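# Tuck a box end flap's tabs into the floor slots

## Task

Bend the top flap of the upright end wall over and press both of its tabs completely down into the slots in the box bottom. At the finish the box must rest on its bottom, with that end wall and both long side walls standing vertical and the corner flaps at that end tucked inward. All of this must stay in place once the robot lets go.

## Robot and tools

Robot: two arms, left_arm and right_arm, each ending in a parallel two-finger gripper. Their URDF root links sit at (-0.008, +0.289, 0) for left_arm and (-0.048, -0.342, 0) for right_arm, both turned only slightly about z. Everything uses one scene frame. Its origin is on the table surface midway between the arms, +z is up, +x reaches out over the table, and left_arm is on the +y side. The arm names say nothing about image sides. A gripper's fingers point along its own +z axis and close along its own y axis. end_effector_position is the point between the finger pads, about 1 cm short of the fingertips.

Row format, shared by execute_actions and move: one flat list of 16 numbers covering both arms, even if only one arm should move. The first 8 are for left_arm and the last 8 for right_arm, each as x, y, z, qw, qx, qy, qz, opening. x, y, z is an absolute target for end_effector_position in the scene frame, in metres. qw..qz is an absolute target orientation, w first. opening runs from -1 (closed) to +1 (fully open, 0.094 m). A call is refused, and nothing is sent, if a target lies more than 0.6 m from that arm's last reported position along any gripper axis.

execute_actions takes actions, a list holding zero or one item, plus an optional pictures flag. An empty list only reports the state. An item with rows (1 to 15 rows) and steps (up to 15, default 15) applies one row per control step of 1/30 s, repeating the last row if rows run out. An item with only steps (up to 300) is a wait counted from the previous result, so thinking time is included. At every step the commanded pose is clipped to within 70 mm and 16 degrees of the measured pose. After the action, an arm goes on only to its last clipped pose, so check the reported pose and send the remainder next time. To keep an orientation, repeat your own target quaternion rather than copying the drifted reported one. An arm meant to stay still should get the exact pose from the last result before it stopped, with its intended opening, on every call.

move takes target, one 16-number row of absolute poses, and speed in m/s (0.002 to 0.5, default 0.25; rotation limit is twice that in rad/s). Both grippers travel straight lines that finish together, lasting 0.5 to 10 s. Beyond 10 s they stop short. Openings are sent at the start. Paths do not avoid obstacles or the other arm. Grippers lag, wander and can overshoot speed, worst with a nearly straight arm. Faster moves and targets set deeper past a contact push harder. The move: line reports the ending (done, off_target, moving, held, fault), which limits acted (paced = pose clipped; held = a check blocked steps, after which the arm may move fast), and each gripper's distance to target.

wait takes seconds (0 to 10) and lets the simulation run with no new command. zoom_image takes camera (cam_head_left, cam_head_right, cam_high, cam_low, cam_left_wrist, cam_right_wrist) and region [x0, y0, x1, y1] in pixels of that camera's latest 504x504 image, top-left origin, at most 504 by 504. read_manual returns only licence texts. finished_scene takes the integer scene to end; it cannot be undone and reports whether the goal was met.

Reading results: the state line gives each gripper's position and quaternion; reported positions can be off, more at long reach, and motions often stop a centimetre or more short, usually low. grip_measured shows finger opening on the command scale; the last Joint positions number is opening in metres. To hold something, command about 0.03 below grip_measured; less than that grips more lightly. Thin parts get less force. HELD marks steps not sent, a pose unreachable line names an arm whose command the clearance check altered or blocked, and Hand target shows what the controller is now driving toward. Joint torques are noisy and offset. Joint ranges (rad), base to gripper: -2.618 to 3.054, 0 to 3.142, 0 to 3.142, -1.571 to 1.571, -1.571 to 1.571, -2.094 to 2.094.

The simulation keeps running while you think. Occasionally something may jerk a held part or shove a loose one.

Avoid: knocking or placing anything off the table; arms colliding or pressing each other; slams, drops, slips and very hard pushes. Watch motor heat from holding loads: MOTOR HOT appears at 75 °C, at 90 °C that arm halts for 10 s, and at 100 °C it goes limp and falls (OVER-TEMPERATURE FAULT). Release and check the box stays folded before ending.

Each tool is called after "Request:" as name(argument=value, ...) on one line, values as JSON.

## Session

Request:
execute_actions(actions=[])

Scene clock: 0.00 s of 4500.00 s.
left_arm: end_effector_position=(+0.3772, +0.2743, +0.4091) grip_measured=-0.400 end_effector_quat_wxyz=(+0.710, +0.016, +0.704, -0.016) | right_arm: end_effector_position=(+0.3363, -0.3297, +0.4109) grip_measured=+1.000 end_effector_quat_wxyz=(+0.709, -0.017, +0.705, +0.005)
Joint positions: left_arm=[-0.008  1.063  1.054  0.017  0.006  0.     0.028] | right_arm=[-0.009  1.06   1.062  0.005 -0.002 -0.016  0.094]
Joint velocities: left_arm=[-0.017 -0.022 -0.017 -0.051  0.051  0.007 -0.   ] | right_arm=[-0.002  0.007 -0.027 -0.007  0.037 -0.007  0.   ]
Joint torques (N m, as the arm reports them, + toward a larger angle): no reading
Hand target (left_arm): +0.375, +0.274, +0.410; +0.709, +0.015, +0.705, -0.016
Hand target (right_arm): +0.333, -0.330, +0.418; +0.715, -0.016, +0.699, +0.006

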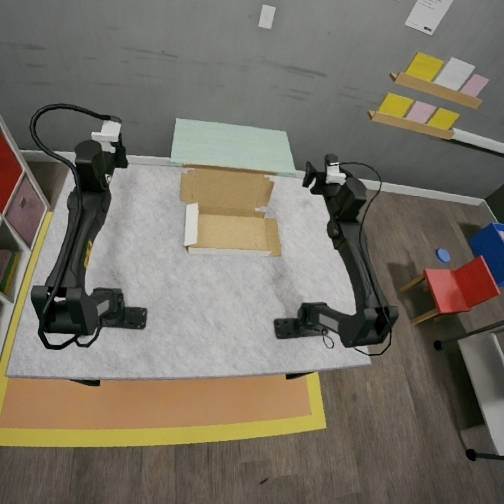

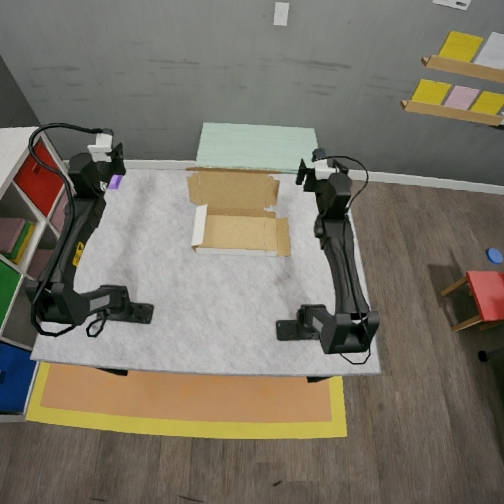

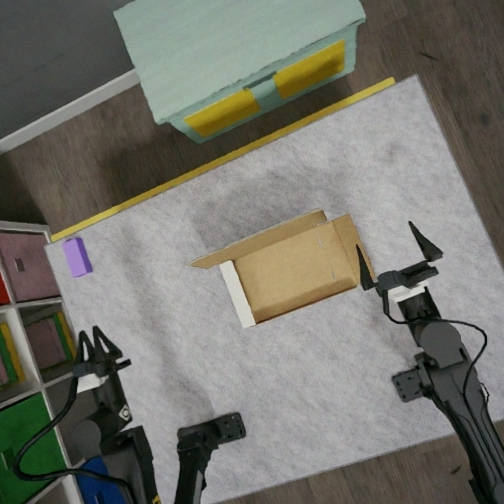

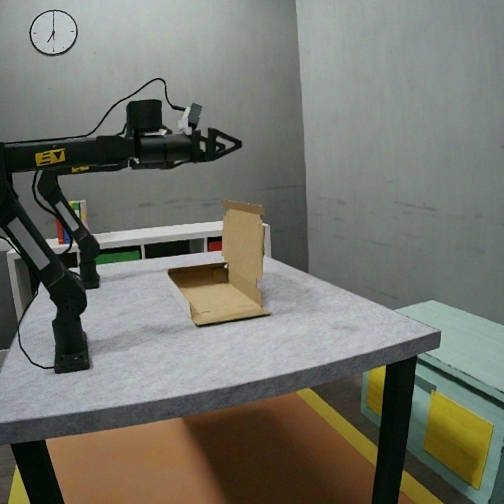

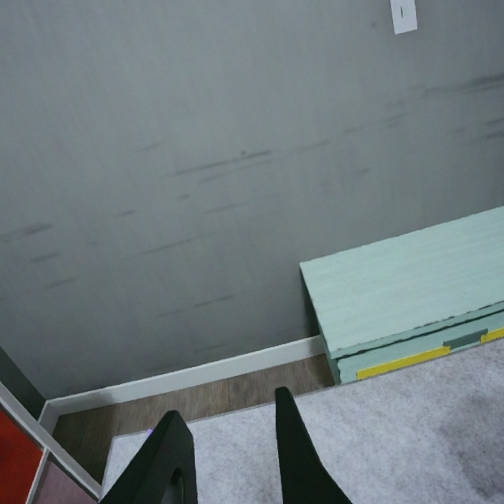

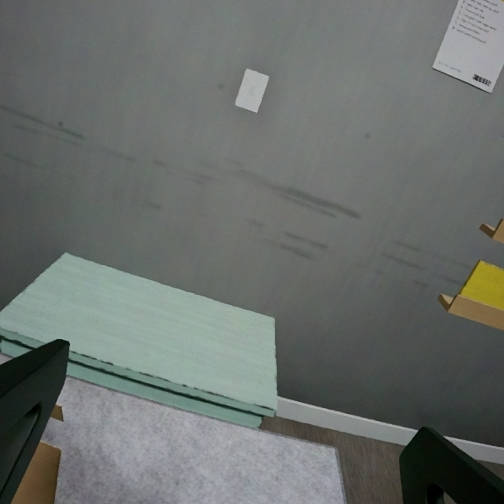

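Request:
zoom_image(camera="cam_high", region=[180,190,400,340])

Request:
zoom_image(camera="cam_low", region=[140,180,300,340])

Request:
zoom_image(camera="cam_head_right", region=[170,150,310,270])

Region (180, 190, 400, 340) of cam_high's 504x504 image, scaled by 2.291, with more detail than that image has; it fills the top 344 rows of this view, and the rest is white.

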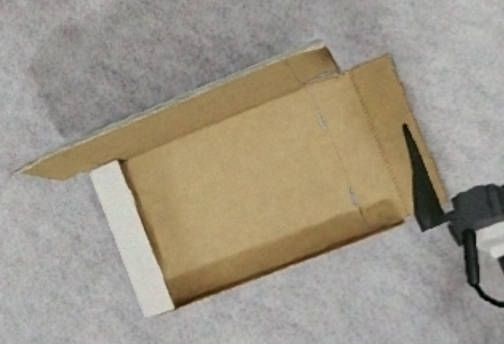

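Region (140, 180, 300, 340) of cam_low's 504x504 image, scaled by 3.150, with more detail than that image has.

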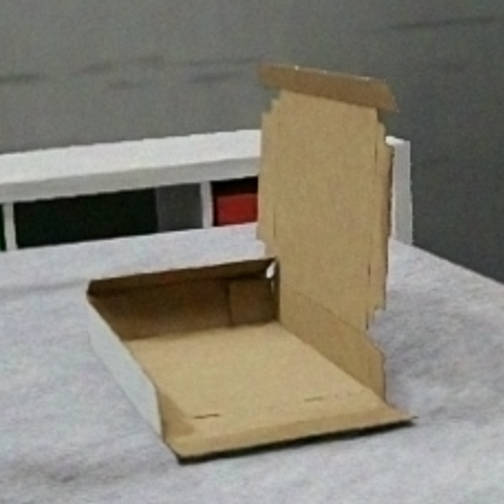

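Region (170, 150, 310, 270) of cam_head_right's 504x504 image, scaled by 3.600, with more detail than that image has; it fills the top 432 rows of this view, and the rest is white.

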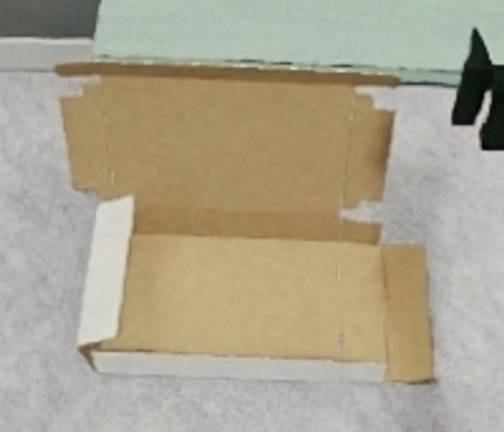

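Request:
move(target=[0.3,0.13,0.3,0,0,1,0,-1,0.3,-0.36,0.4,0.709,-0.017,0.705,0.005,1], speed=0.4)

Scene clock: 17.80 s of 4500.00 s.
left_arm: end_effector_position=(+0.3042, +0.1251, +0.3080) grip_measured=-0.998 end_effector_quat_wxyz=(+0.198, +0.009, +0.976, -0.094) | right_arm: end_effector_position=(+0.3057, -0.3587, +0.4032) grip_measured=+1.000 end_effector_quat_wxyz=(+0.710, -0.018, +0.704, +0.005)
Joint positions: left_arm=[-0.465  1.665  2.068 -1.532 -0.017 -0.471  0.   ] | right_arm=[-0.17   0.939  0.977 -0.029 -0.163 -0.016  0.094]
Joint velocities: left_arm=[ 0.012 -0.002  0.007 -0.022  0.051 -0.007  0.   ] | right_arm=[-0.027 -0.012 -0.012  0.007  0.022 -0.007  0.   ]
Joint torques (N m, as the arm reports them, + toward a larger angle): left_arm=[ 0.68 -5.83  4.77  0.91  0.1  -0.05] | right_arm=[-1.01 -3.45  7.45  1.6  -0.13 -0.04]
Hand target (left_arm): +0.300, +0.128, +0.296; +0.172, +0.003, +0.981, -0.088
Hand target (right_arm): +0.300, -0.360, +0.400; +0.709, -0.017, +0.705, +0.004
Off the commanded pose (left_arm): 0.010 m, 25 deg; orientation clipped at the last step of the last action.
Off the commanded pose (right_arm): 0.007 m, 0 deg.
joint sent to its limit (left arm) — the command would take joint 4 (wrist pitch) past its lower limit, so that joint was sent only as far as its limit.
After step 90, 12.03 s passed at rest.
move: off_target (left_arm); limits=paced

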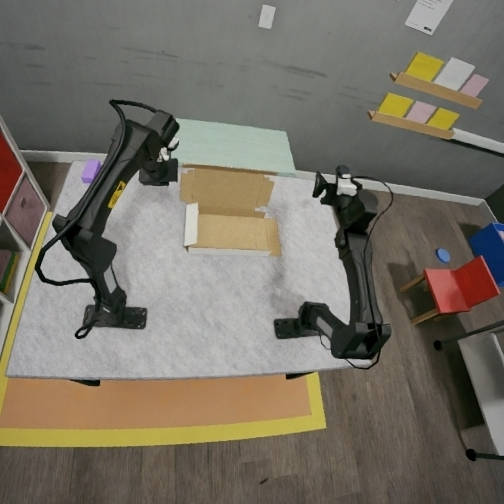

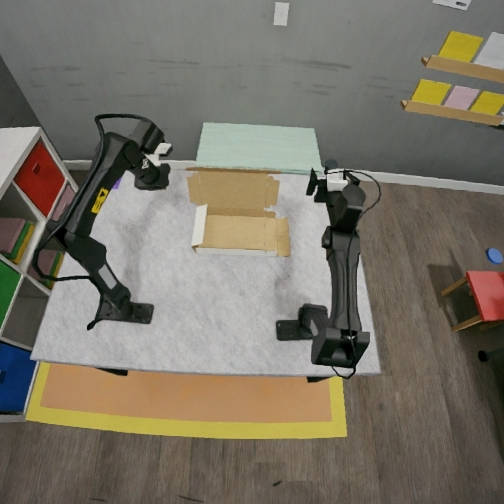

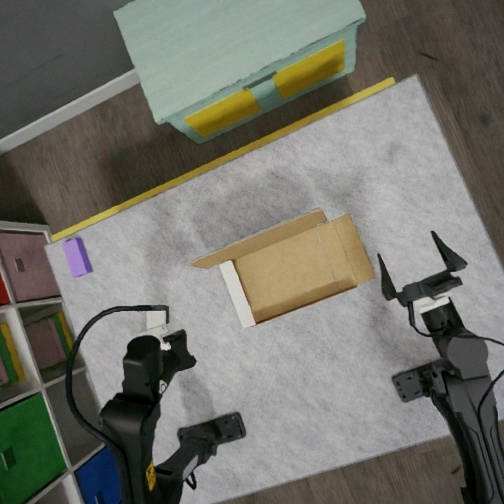

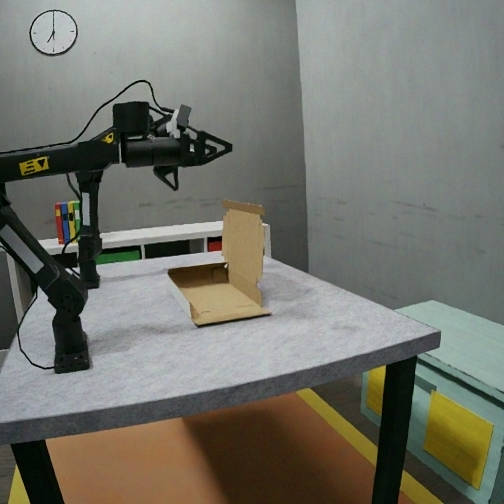

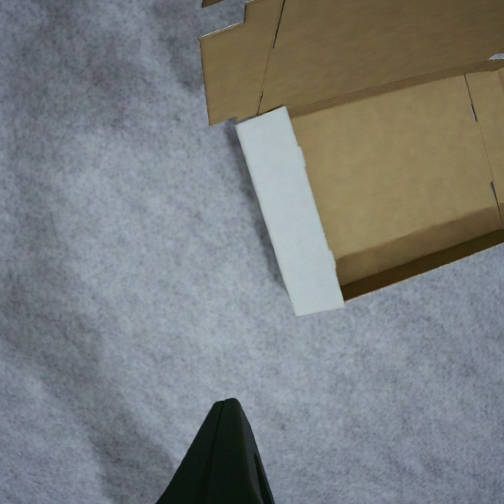

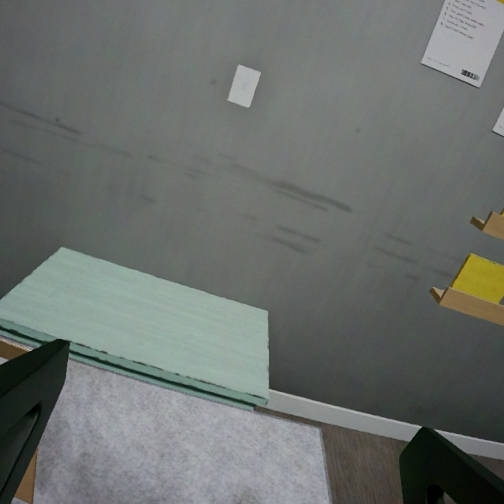

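Request:
move(target=[0.38,0.22,0.1,0,0,1,0,-1,0.3,-0.36,0.4,0.709,-0.017,0.705,0.005,1], speed=0.4)

Scene clock: 23.40 s of 4500.00 s.
left_arm: end_effector_position=(+0.3703, +0.2221, +0.0888) grip_measured=-0.998 end_effector_quat_wxyz=(-0.024, -0.007, +1.000, +0.001) | right_arm: end_effector_position=(+0.3057, -0.3586, +0.4032) grip_measured=+1.000 end_effector_quat_wxyz=(+0.710, -0.018, +0.704, +0.005)
Joint positions: left_arm=[-0.145  2.062  1.765 -1.32   0.006 -0.189  0.   ] | right_arm=[-0.17   0.939  0.977 -0.029 -0.164 -0.016  0.094]
Joint velocities: left_arm=[-0.017 -0.007 -0.007 -0.037  0.051  0.051  0.   ] | right_arm=[ 0.017  0.002 -0.002  0.051 -0.037  0.007  0.   ]
Joint torques (N m, as the arm reports them, + toward a larger angle): left_arm=[ -0.18 -12.03   8.59   0.45  -0.09   0.13] | right_arm=[-0.89 -3.31  7.35  1.62 -0.12 -0.03]
Hand target (left_arm): +0.380, +0.222, +0.097; +0.001, -0.002, +1.000, +0.001
Hand target (right_arm): +0.300, -0.360, +0.400; +0.709, -0.017, +0.705, +0.005
Off the commanded pose (left_arm): 0.015 m, 3 deg.
Off the commanded pose (right_arm): 0.007 m, 0 deg.
After step 90, 1.43 s passed at rest.
move: off_target (left_arm)

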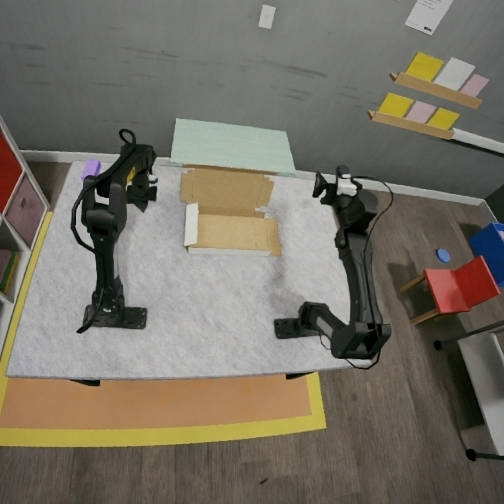

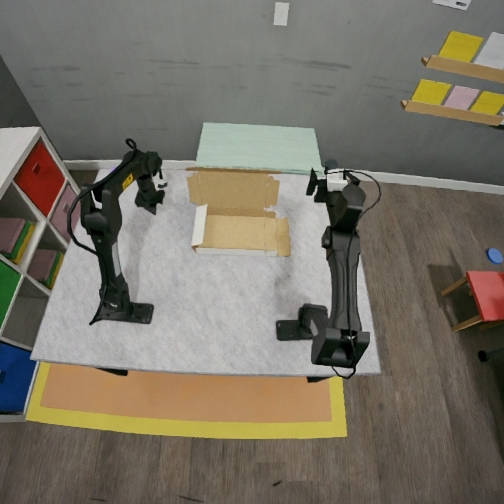

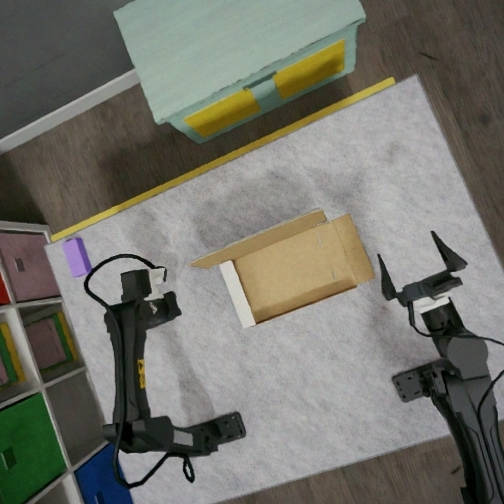

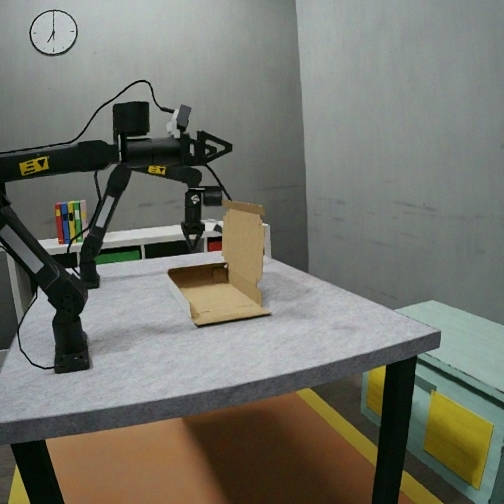

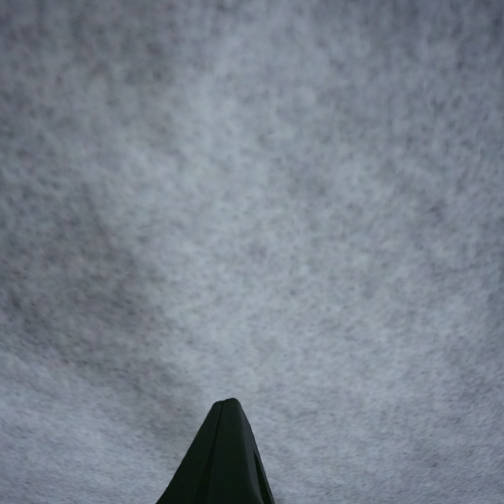

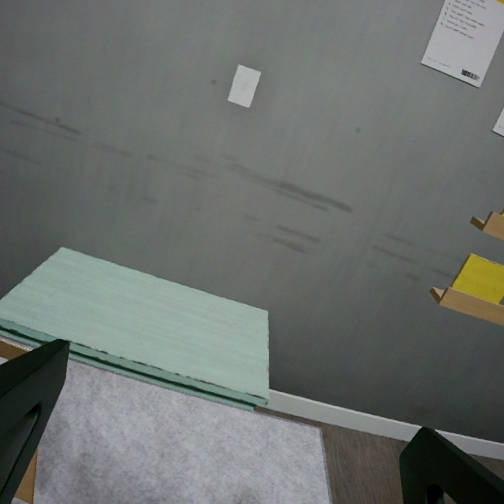

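Request:
move(target=[0.33,0.16,0.15,0,0.707,0.707,0,-1,0.3,-0.36,0.4,0.709,-0.017,0.705,0.005,1], speed=0.4)

Scene clock: 30.40 s of 4500.00 s.
left_arm: end_effector_position=(+0.3314, +0.1612, +0.1410) grip_measured=-0.998 end_effector_quat_wxyz=(-0.005, +0.701, +0.713, -0.001) | right_arm: end_effector_position=(+0.3057, -0.3586, +0.4032) grip_measured=+1.000 end_effector_quat_wxyz=(+0.710, -0.018, +0.704, +0.005)
Joint positions: left_arm=[-0.334  1.937  1.793 -1.437 -0.002  1.19   0.   ] | right_arm=[-0.17   0.939  0.977 -0.029 -0.164 -0.016  0.094]
Joint velocities: left_arm=[ 0.007 -0.017  0.007 -0.007 -0.007  0.037  0.   ] | right_arm=[-0.017  0.002 -0.002  0.081 -0.081  0.066  0.   ]
Joint torques (N m, as the arm reports them, + toward a larger angle): left_arm=[ -0.37 -10.7    9.38   0.13   0.02   0.16] | right_arm=[-0.89 -3.3   7.35  1.62 -0.12 -0.03]
Hand target (left_arm): +0.330, +0.159, +0.151; +0.000, +0.707, +0.707, -0.001
Hand target (right_arm): +0.300, -0.360, +0.400; +0.709, -0.017, +0.705, +0.005
Off the commanded pose (left_arm): 0.009 m, 1 deg.
Off the commanded pose (right_arm): 0.007 m, 0 deg.
After step 90, 1.37 s passed at rest.
move: done

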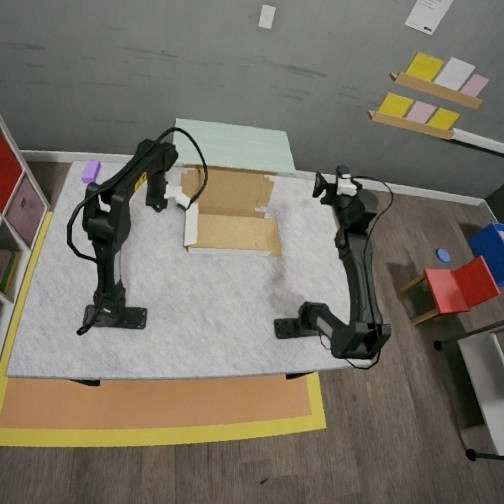

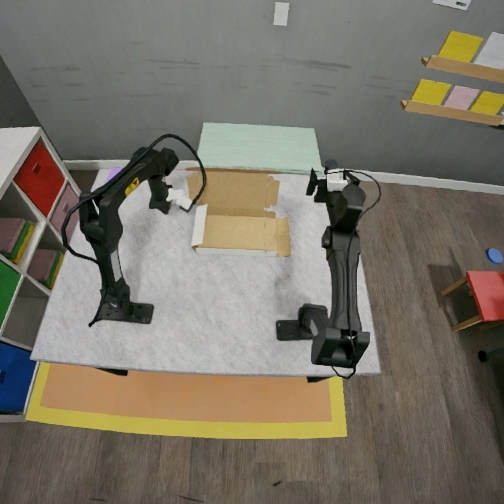

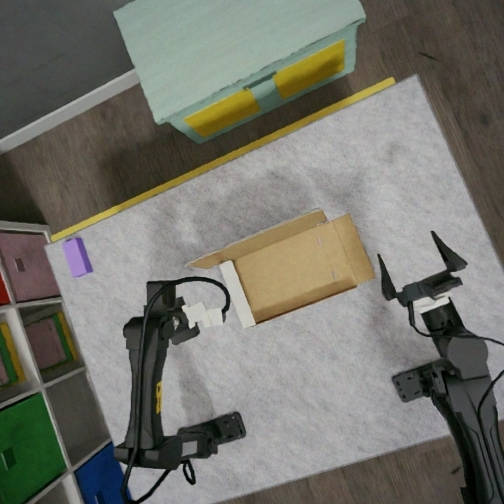

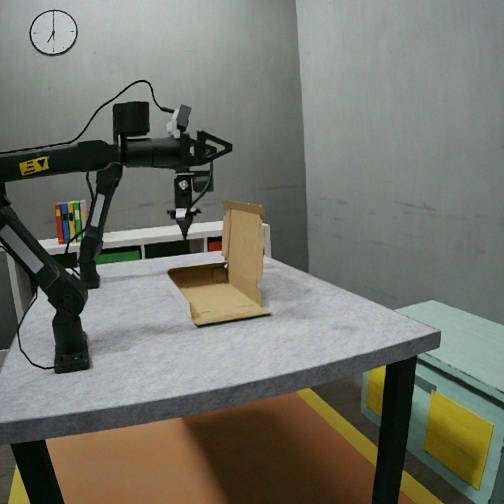

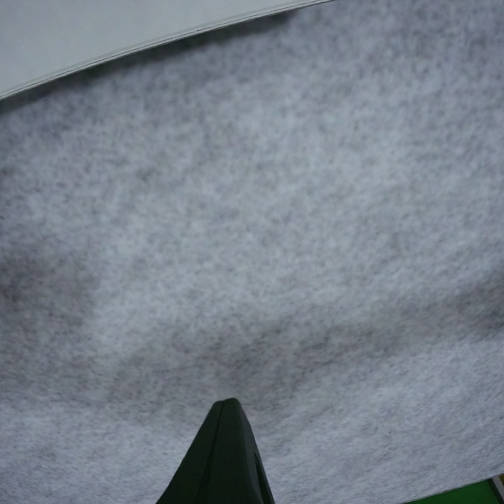

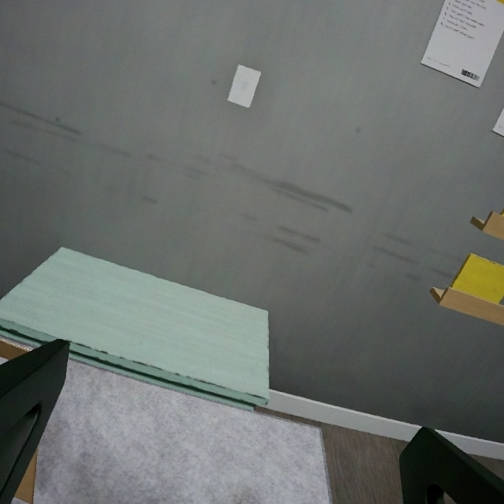

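Request:
move(target=[0.35,0.09,0.15,0,0.707,0.707,0,-1,0.3,-0.36,0.4,0.709,-0.017,0.705,0.005,1])

Scene clock: 39.07 s of 4500.00 s.
left_arm: end_effector_position=(+0.3498, +0.0885, +0.1470) grip_measured=-0.998 end_effector_quat_wxyz=(+0.006, +0.712, +0.703, +0.004) | right_arm: end_effector_position=(+0.3057, -0.3586, +0.4032) grip_measured=+1.000 end_effector_quat_wxyz=(+0.710, -0.018, +0.704, +0.005)
Joint positions: left_arm=[-0.486  2.132  2.104 -1.529 -0.005  1.069  0.   ] | right_arm=[-0.17   0.939  0.977 -0.029 -0.164 -0.016  0.094]
Joint velocities: left_arm=[-0.022 -0.002 -0.007 -0.051 -0.022 -0.022  0.   ] | right_arm=[-0.007  0.007  0.002  0.022  0.007  0.007  0.   ]
Joint torques (N m, as the arm reports them, + toward a larger angle): left_arm=[  0.09 -10.84   9.28   0.2    0.05  -0.01] | right_arm=[-0.89 -3.31  7.36  1.62 -0.12 -0.03]
Hand target (left_arm): +0.349, +0.089, +0.149; +0.002, +0.707, +0.707, +0.000
Hand target (right_arm): +0.300, -0.360, +0.400; +0.709, -0.017, +0.705, +0.005
Off the commanded pose (left_arm): 0.003 m, 1 deg.
Off the commanded pose (right_arm): 0.007 m, 0 deg.
joint sent to its limit (left arm) — the command would take joint 4 (wrist pitch) past its lower limit, so that joint was sent only as far as its limit.
After step 90, 4.63 s passed at rest.
move: done

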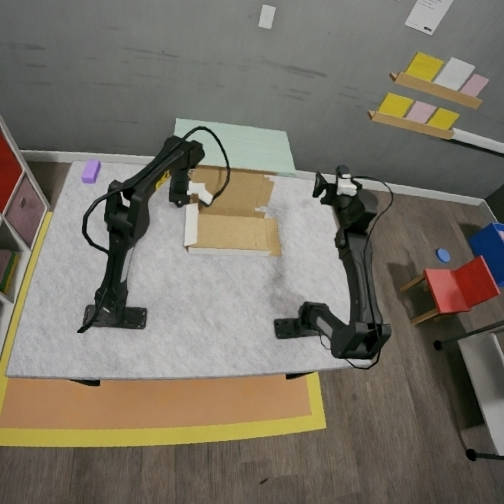

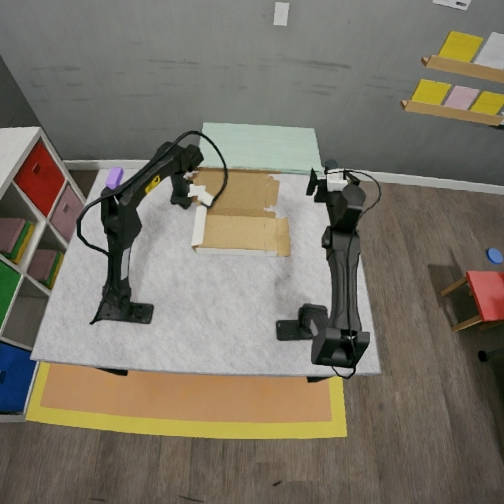

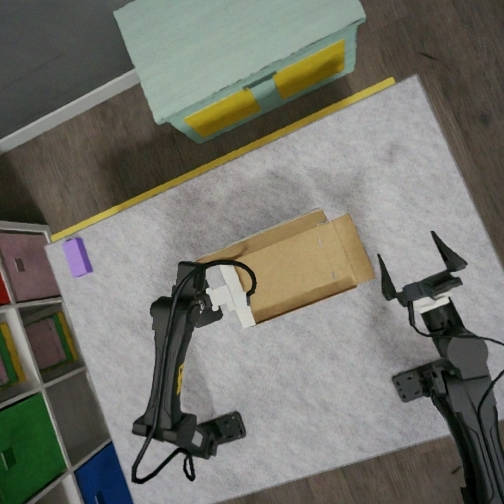

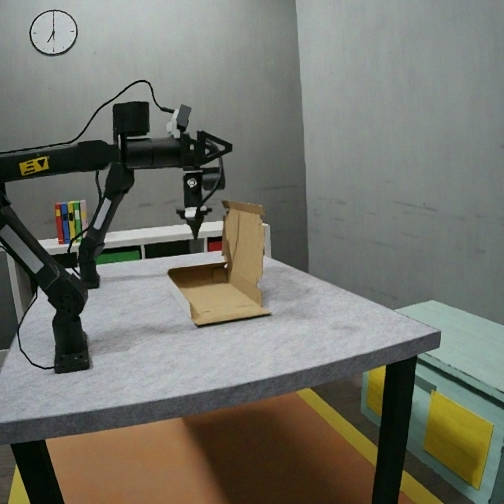

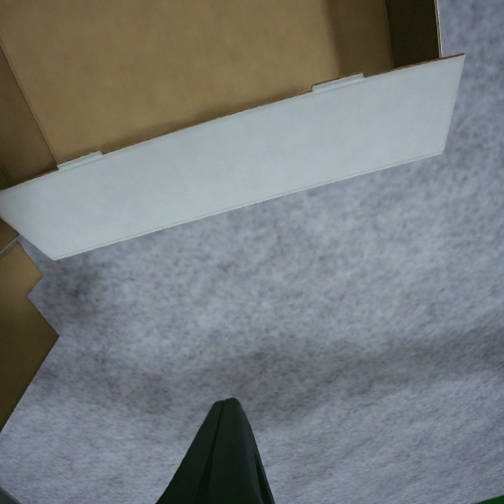

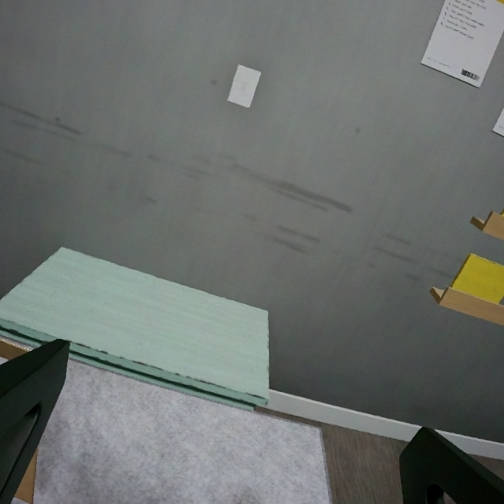

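Request:
move(target=[0.355,0.025,0.12,0,0.616,0.788,0,-1,0.3,-0.36,0.4,0.709,-0.017,0.705,0.005,1])

Scene clock: 48.20 s of 4500.00 s.
left_arm: end_effector_position=(+0.3550, +0.0258, +0.1168) grip_measured=-0.998 end_effector_quat_wxyz=(+0.005, +0.620, +0.785, +0.003) | right_arm: end_effector_position=(+0.3057, -0.3586, +0.4032) grip_measured=+1.000 end_effector_quat_wxyz=(+0.710, -0.018, +0.704, +0.005)
Joint positions: left_arm=[-0.602  2.319  2.291 -1.532 -0.005  0.706  0.   ] | right_arm=[-0.17   0.939  0.977 -0.029 -0.164 -0.016  0.094]
Joint velocities: left_arm=[-0.007 -0.002  0.007 -0.022 -0.007 -0.081 -0.001] | right_arm=[-0.002 -0.007  0.007 -0.022 -0.007 -0.066  0.   ]
Joint torques (N m, as the arm reports them, + toward a larger angle): left_arm=[ -0.19 -12.53   9.27   0.24   0.05  -0.05] | right_arm=[-0.89 -3.32  7.36  1.62 -0.12 -0.03]
Hand target (left_arm): +0.353, +0.025, +0.119; +0.003, +0.616, +0.788, -0.000
Hand target (right_arm): +0.300, -0.360, +0.400; +0.709, -0.017, +0.705, +0.005
Off the commanded pose (left_arm): 0.003 m, 1 deg.
Off the commanded pose (right_arm): 0.007 m, 0 deg.
joint sent to its limit (left arm) — the command would take joint 4 (wrist pitch) past its lower limit, so that joint was sent only as far as its limit.
After step 90, 5.00 s passed at rest.
move: done

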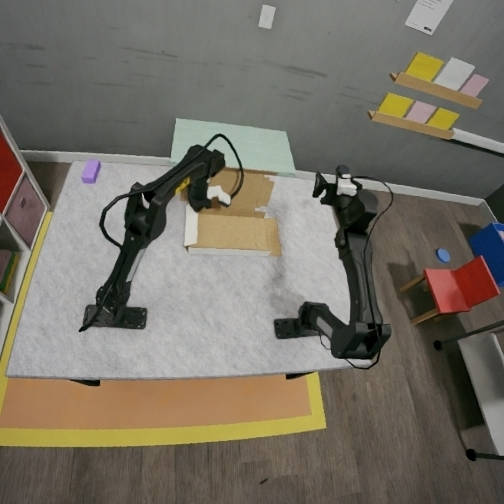

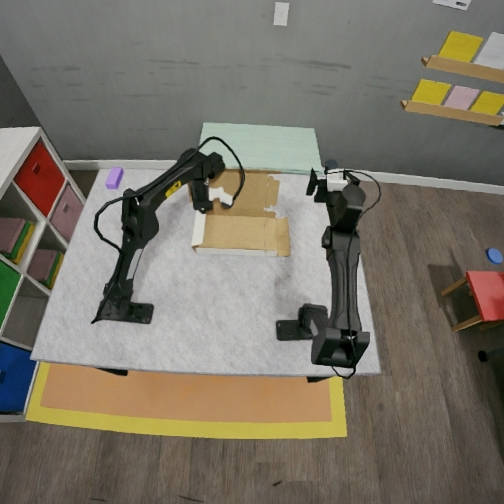

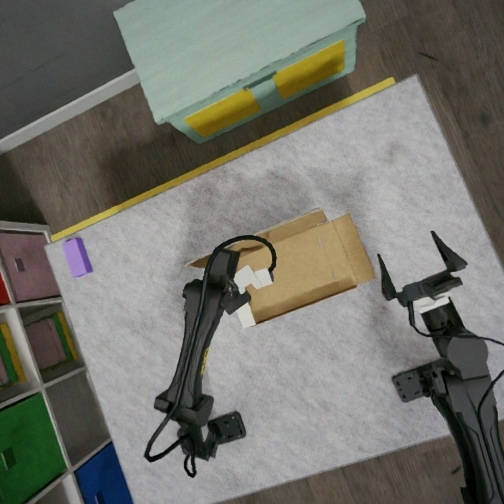

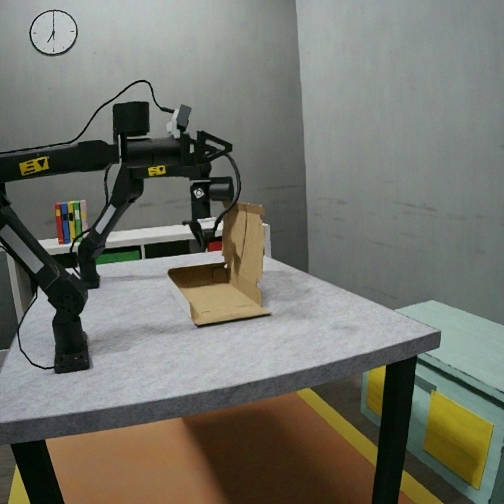

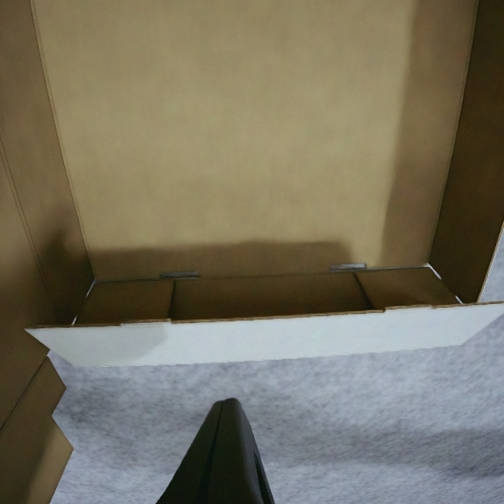

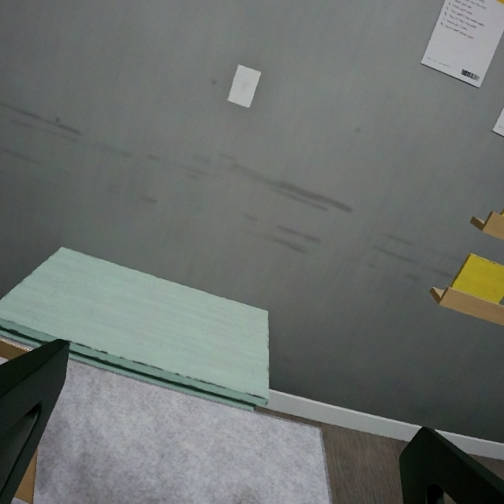

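Request:
move(target=[0.352,-0.025,0.12,0,0.61,0.792,0,-1,0.3,-0.36,0.4,0.709,-0.017,0.705,0.005,1])

Scene clock: 53.97 s of 4500.00 s.
left_arm: end_effector_position=(+0.3495, -0.0252, +0.1194) grip_measured=-0.998 end_effector_quat_wxyz=(+0.038, +0.616, +0.787, +0.000) | right_arm: end_effector_position=(+0.3057, -0.3586, +0.4032) grip_measured=+1.000 end_effector_quat_wxyz=(+0.710, -0.018, +0.704, +0.005)
Joint positions: left_arm=[-0.696  2.404  2.448 -1.539 -0.005  0.605  0.   ] | right_arm=[-0.17   0.939  0.977 -0.029 -0.164 -0.016  0.094]
Joint velocities: left_arm=[-0.012 -0.017  0.007 -0.007 -0.081 -0.037  0.   ] | right_arm=[-0.017 -0.002  0.007 -0.022  0.022 -0.022  0.   ]
Joint torques (N m, as the arm reports them, + toward a larger angle): left_arm=[  0.31 -12.76   9.3    0.37   0.03  -0.07] | right_arm=[-0.89 -3.31  7.36  1.62 -0.12 -0.03]
Hand target (left_arm): +0.351, -0.025, +0.120; +0.037, +0.610, +0.791, -0.002
Hand target (right_arm): +0.300, -0.360, +0.400; +0.709, -0.017, +0.705, +0.005
Off the commanded pose (left_arm): 0.003 m, 4 deg.
Off the commanded pose (right_arm): 0.007 m, 0 deg.
joint sent to its limit (left arm) — the command would take joint 4 (wrist pitch) past its lower limit, so that joint was sent only as far as its limit.
After step 90, 1.93 s passed at rest.
move: off_target (left_arm)

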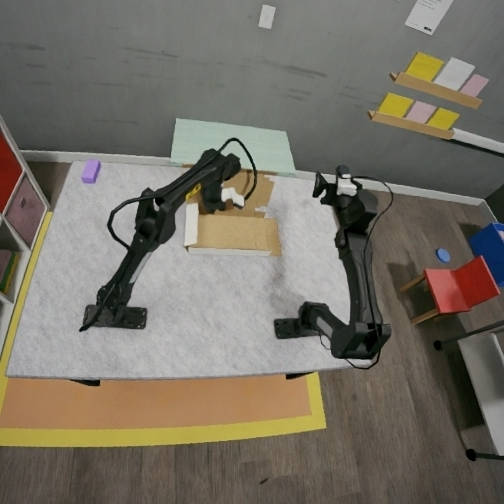

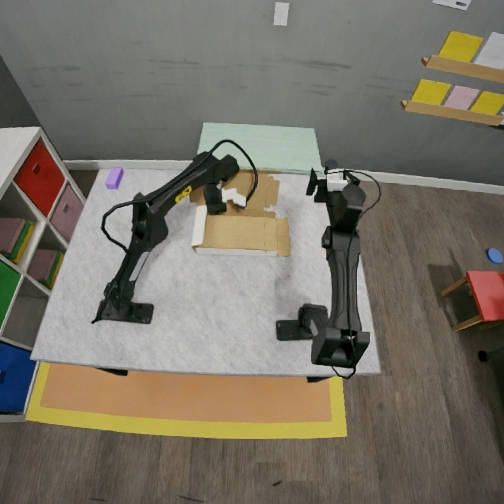

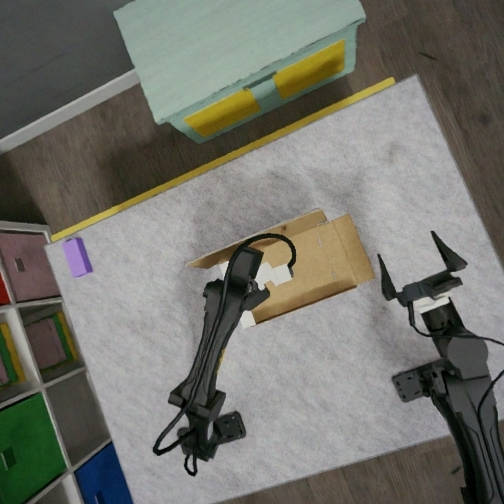

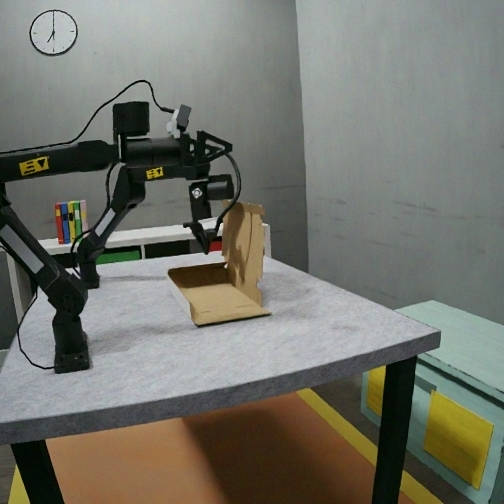

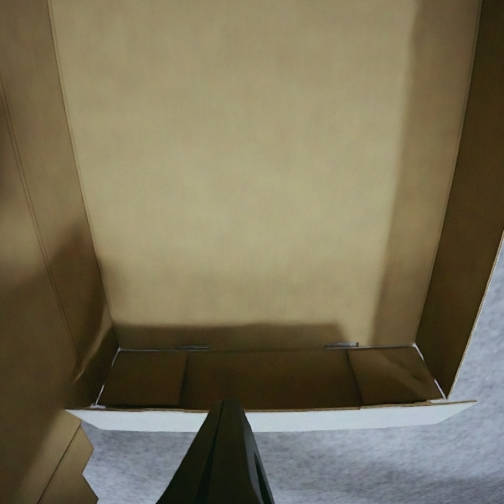

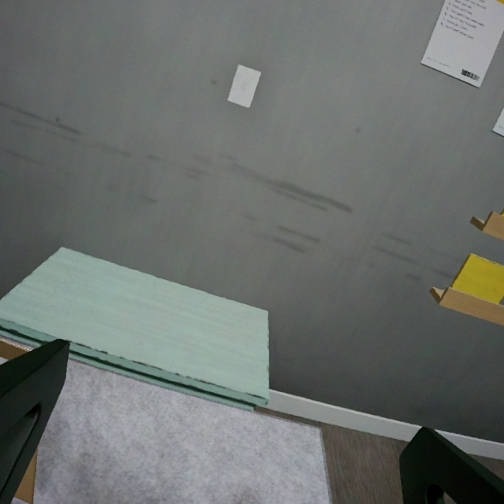

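Request:
move(target=[0.325,0.008,0.10,0,0.61,0.792,0,-1,0.3,-0.36,0.4,0.709,-0.017,0.705,0.005,1], speed=0.1)

Request:
move(target=[0.325,0.008,0.065,0,0.61,0.792,0,-1,0.3,-0.36,0.4,0.709,-0.017,0.705,0.005,1], speed=0.05)

Scene clock: 62.57 s of 4500.00 s.
left_arm: end_effector_position=(+0.3244, +0.0074, +0.0994) grip_measured=-0.998 end_effector_quat_wxyz=(-0.006, +0.609, +0.793, +0.003) | right_arm: end_effector_position=(+0.3057, -0.3586, +0.4032) grip_measured=+1.000 end_effector_quat_wxyz=(+0.710, -0.018, +0.704, +0.005)
Joint positions: left_arm=[-0.678  2.262  2.124 -1.446 -0.005  0.602  0.   ] | right_arm=[-0.17   0.939  0.977 -0.029 -0.164 -0.016  0.094]
Joint velocities: left_arm=[-0.007  0.007  0.007 -0.007  0.022 -0.022  0.001] | right_arm=[ 0.007 -0.007  0.012  0.051 -0.066 -0.037  0.   ]
Joint torques (N m, as the arm reports them, + toward a larger angle): left_arm=[  0.46 -14.01   5.23   0.48   0.03   0.14] | right_arm=[-0.89 -3.31  7.36  1.62 -0.12 -0.03]
Hand target (left_arm): +0.325, +0.008, +0.100; -0.000, +0.610, +0.792, +0.000
Hand target (right_arm): +0.300, -0.360, +0.400; +0.709, -0.017, +0.705, +0.005
Off the commanded pose (left_arm): 0.001 m, 1 deg.
Off the commanded pose (right_arm): 0.007 m, 0 deg.
After step 90, 4.60 s passed at rest.
move: done

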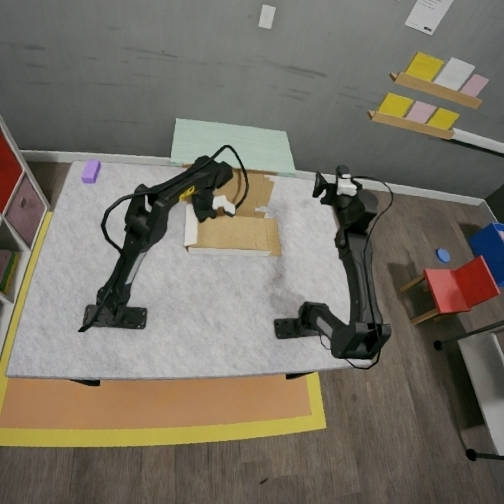

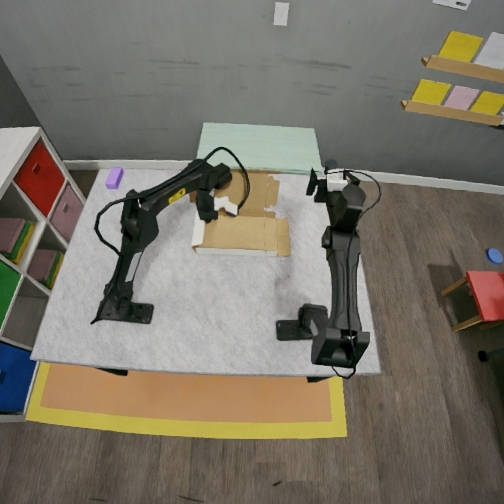

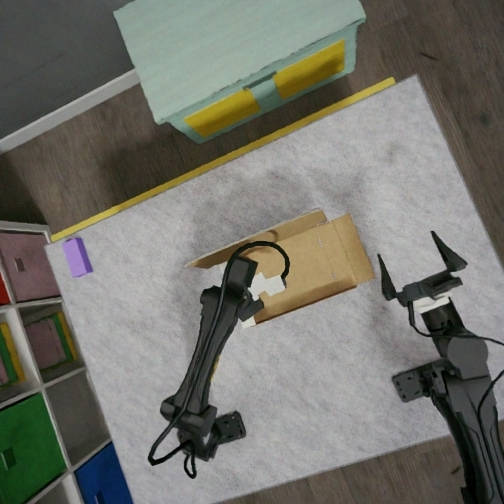

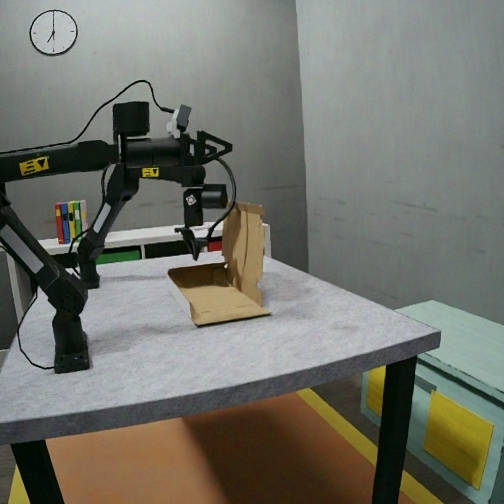

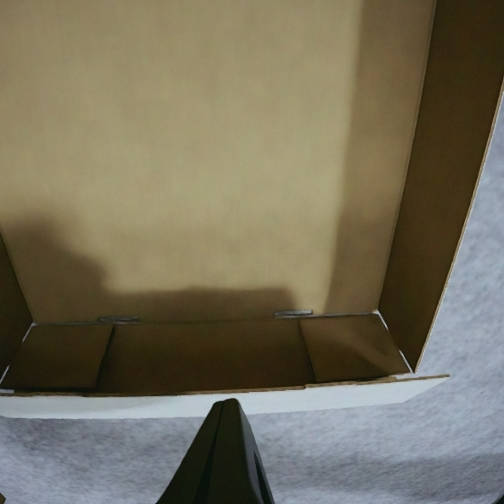

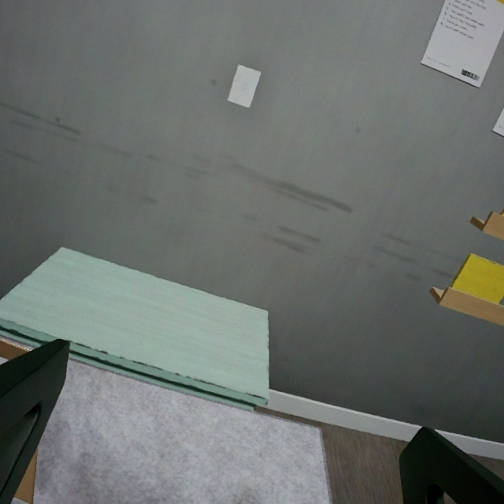

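Scene clock: 63.73 s of 4500.00 s.
left_arm: end_effector_position=(+0.3241, +0.0077, +0.0618) grip_measured=-0.998 end_effector_quat_wxyz=(-0.009, +0.609, +0.793, +0.003) | right_arm: end_effector_position=(+0.3057, -0.3586, +0.4032) grip_measured=+1.000 end_effector_quat_wxyz=(+0.710, -0.018, +0.704, +0.005)
Joint positions: left_arm=[-0.678  2.262  1.975 -1.302 -0.005  0.602  0.   ] | right_arm=[-0.17   0.939  0.977 -0.029 -0.164 -0.016  0.094]
Joint velocities: left_arm=[-0.022 -0.012  0.002 -0.051  0.022  0.007  0.001] | right_arm=[ 0.027  0.007 -0.002 -0.007  0.007 -0.037  0.   ]
Joint torques (N m, as the arm reports them, + toward a larger angle): left_arm=[  0.28 -14.59   5.2    0.46   0.08   0.17] | right_arm=[-0.89 -3.31  7.36  1.62 -0.12 -0.03]
Hand target (left_arm): +0.325, +0.008, +0.065; -0.000, +0.610, +0.792, +0.000
Hand target (right_arm): +0.300, -0.360, +0.400; +0.709, -0.017, +0.705, +0.005
Off the commanded pose (left_arm): 0.003 m, 1 deg.
Off the commanded pose (right_arm): 0.007 m, 0 deg.
move: done

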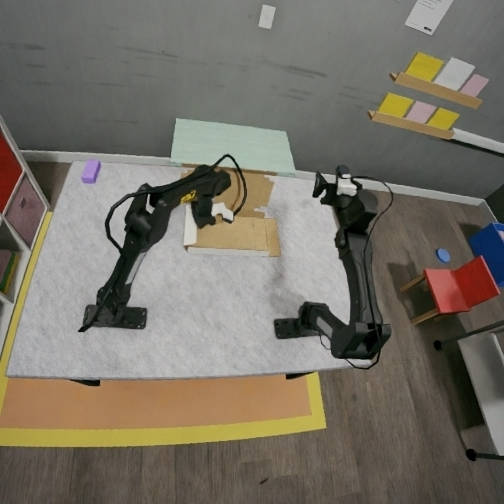

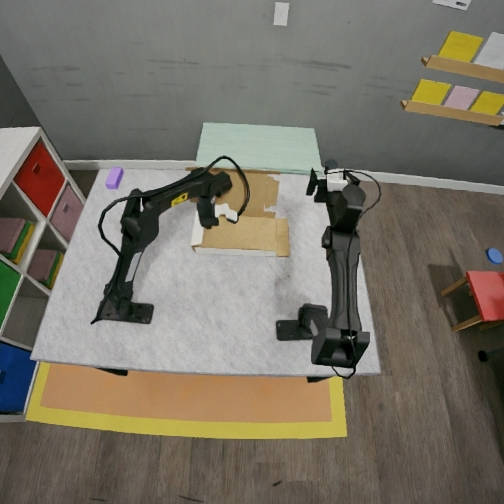

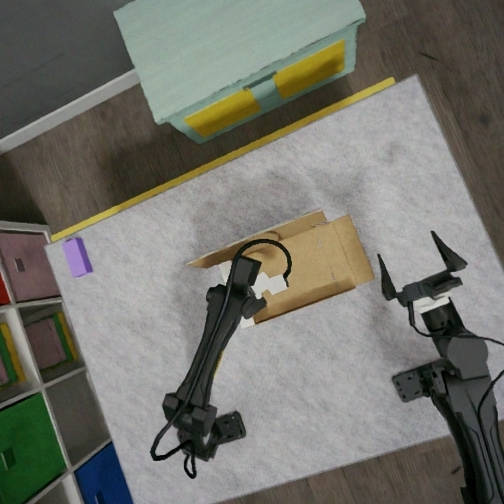

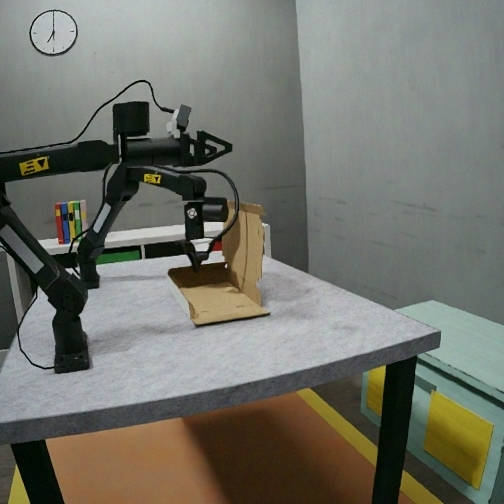

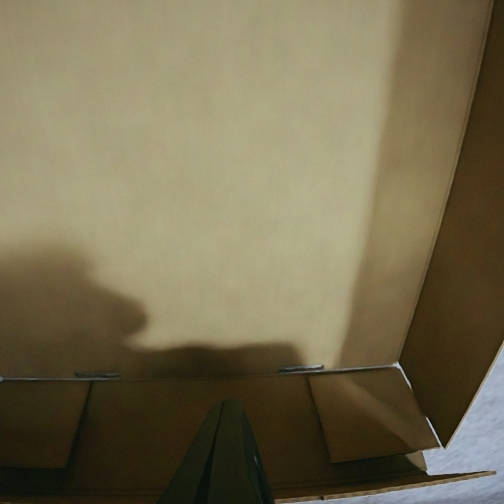

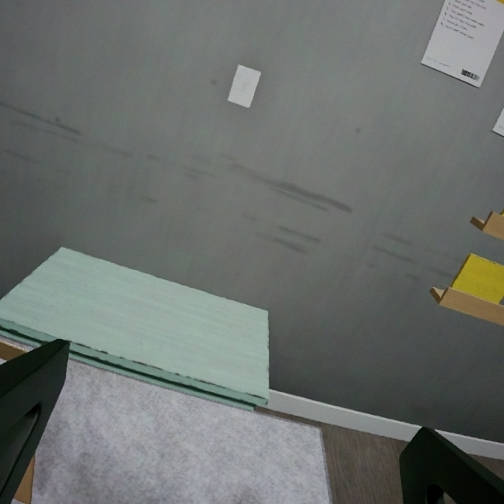

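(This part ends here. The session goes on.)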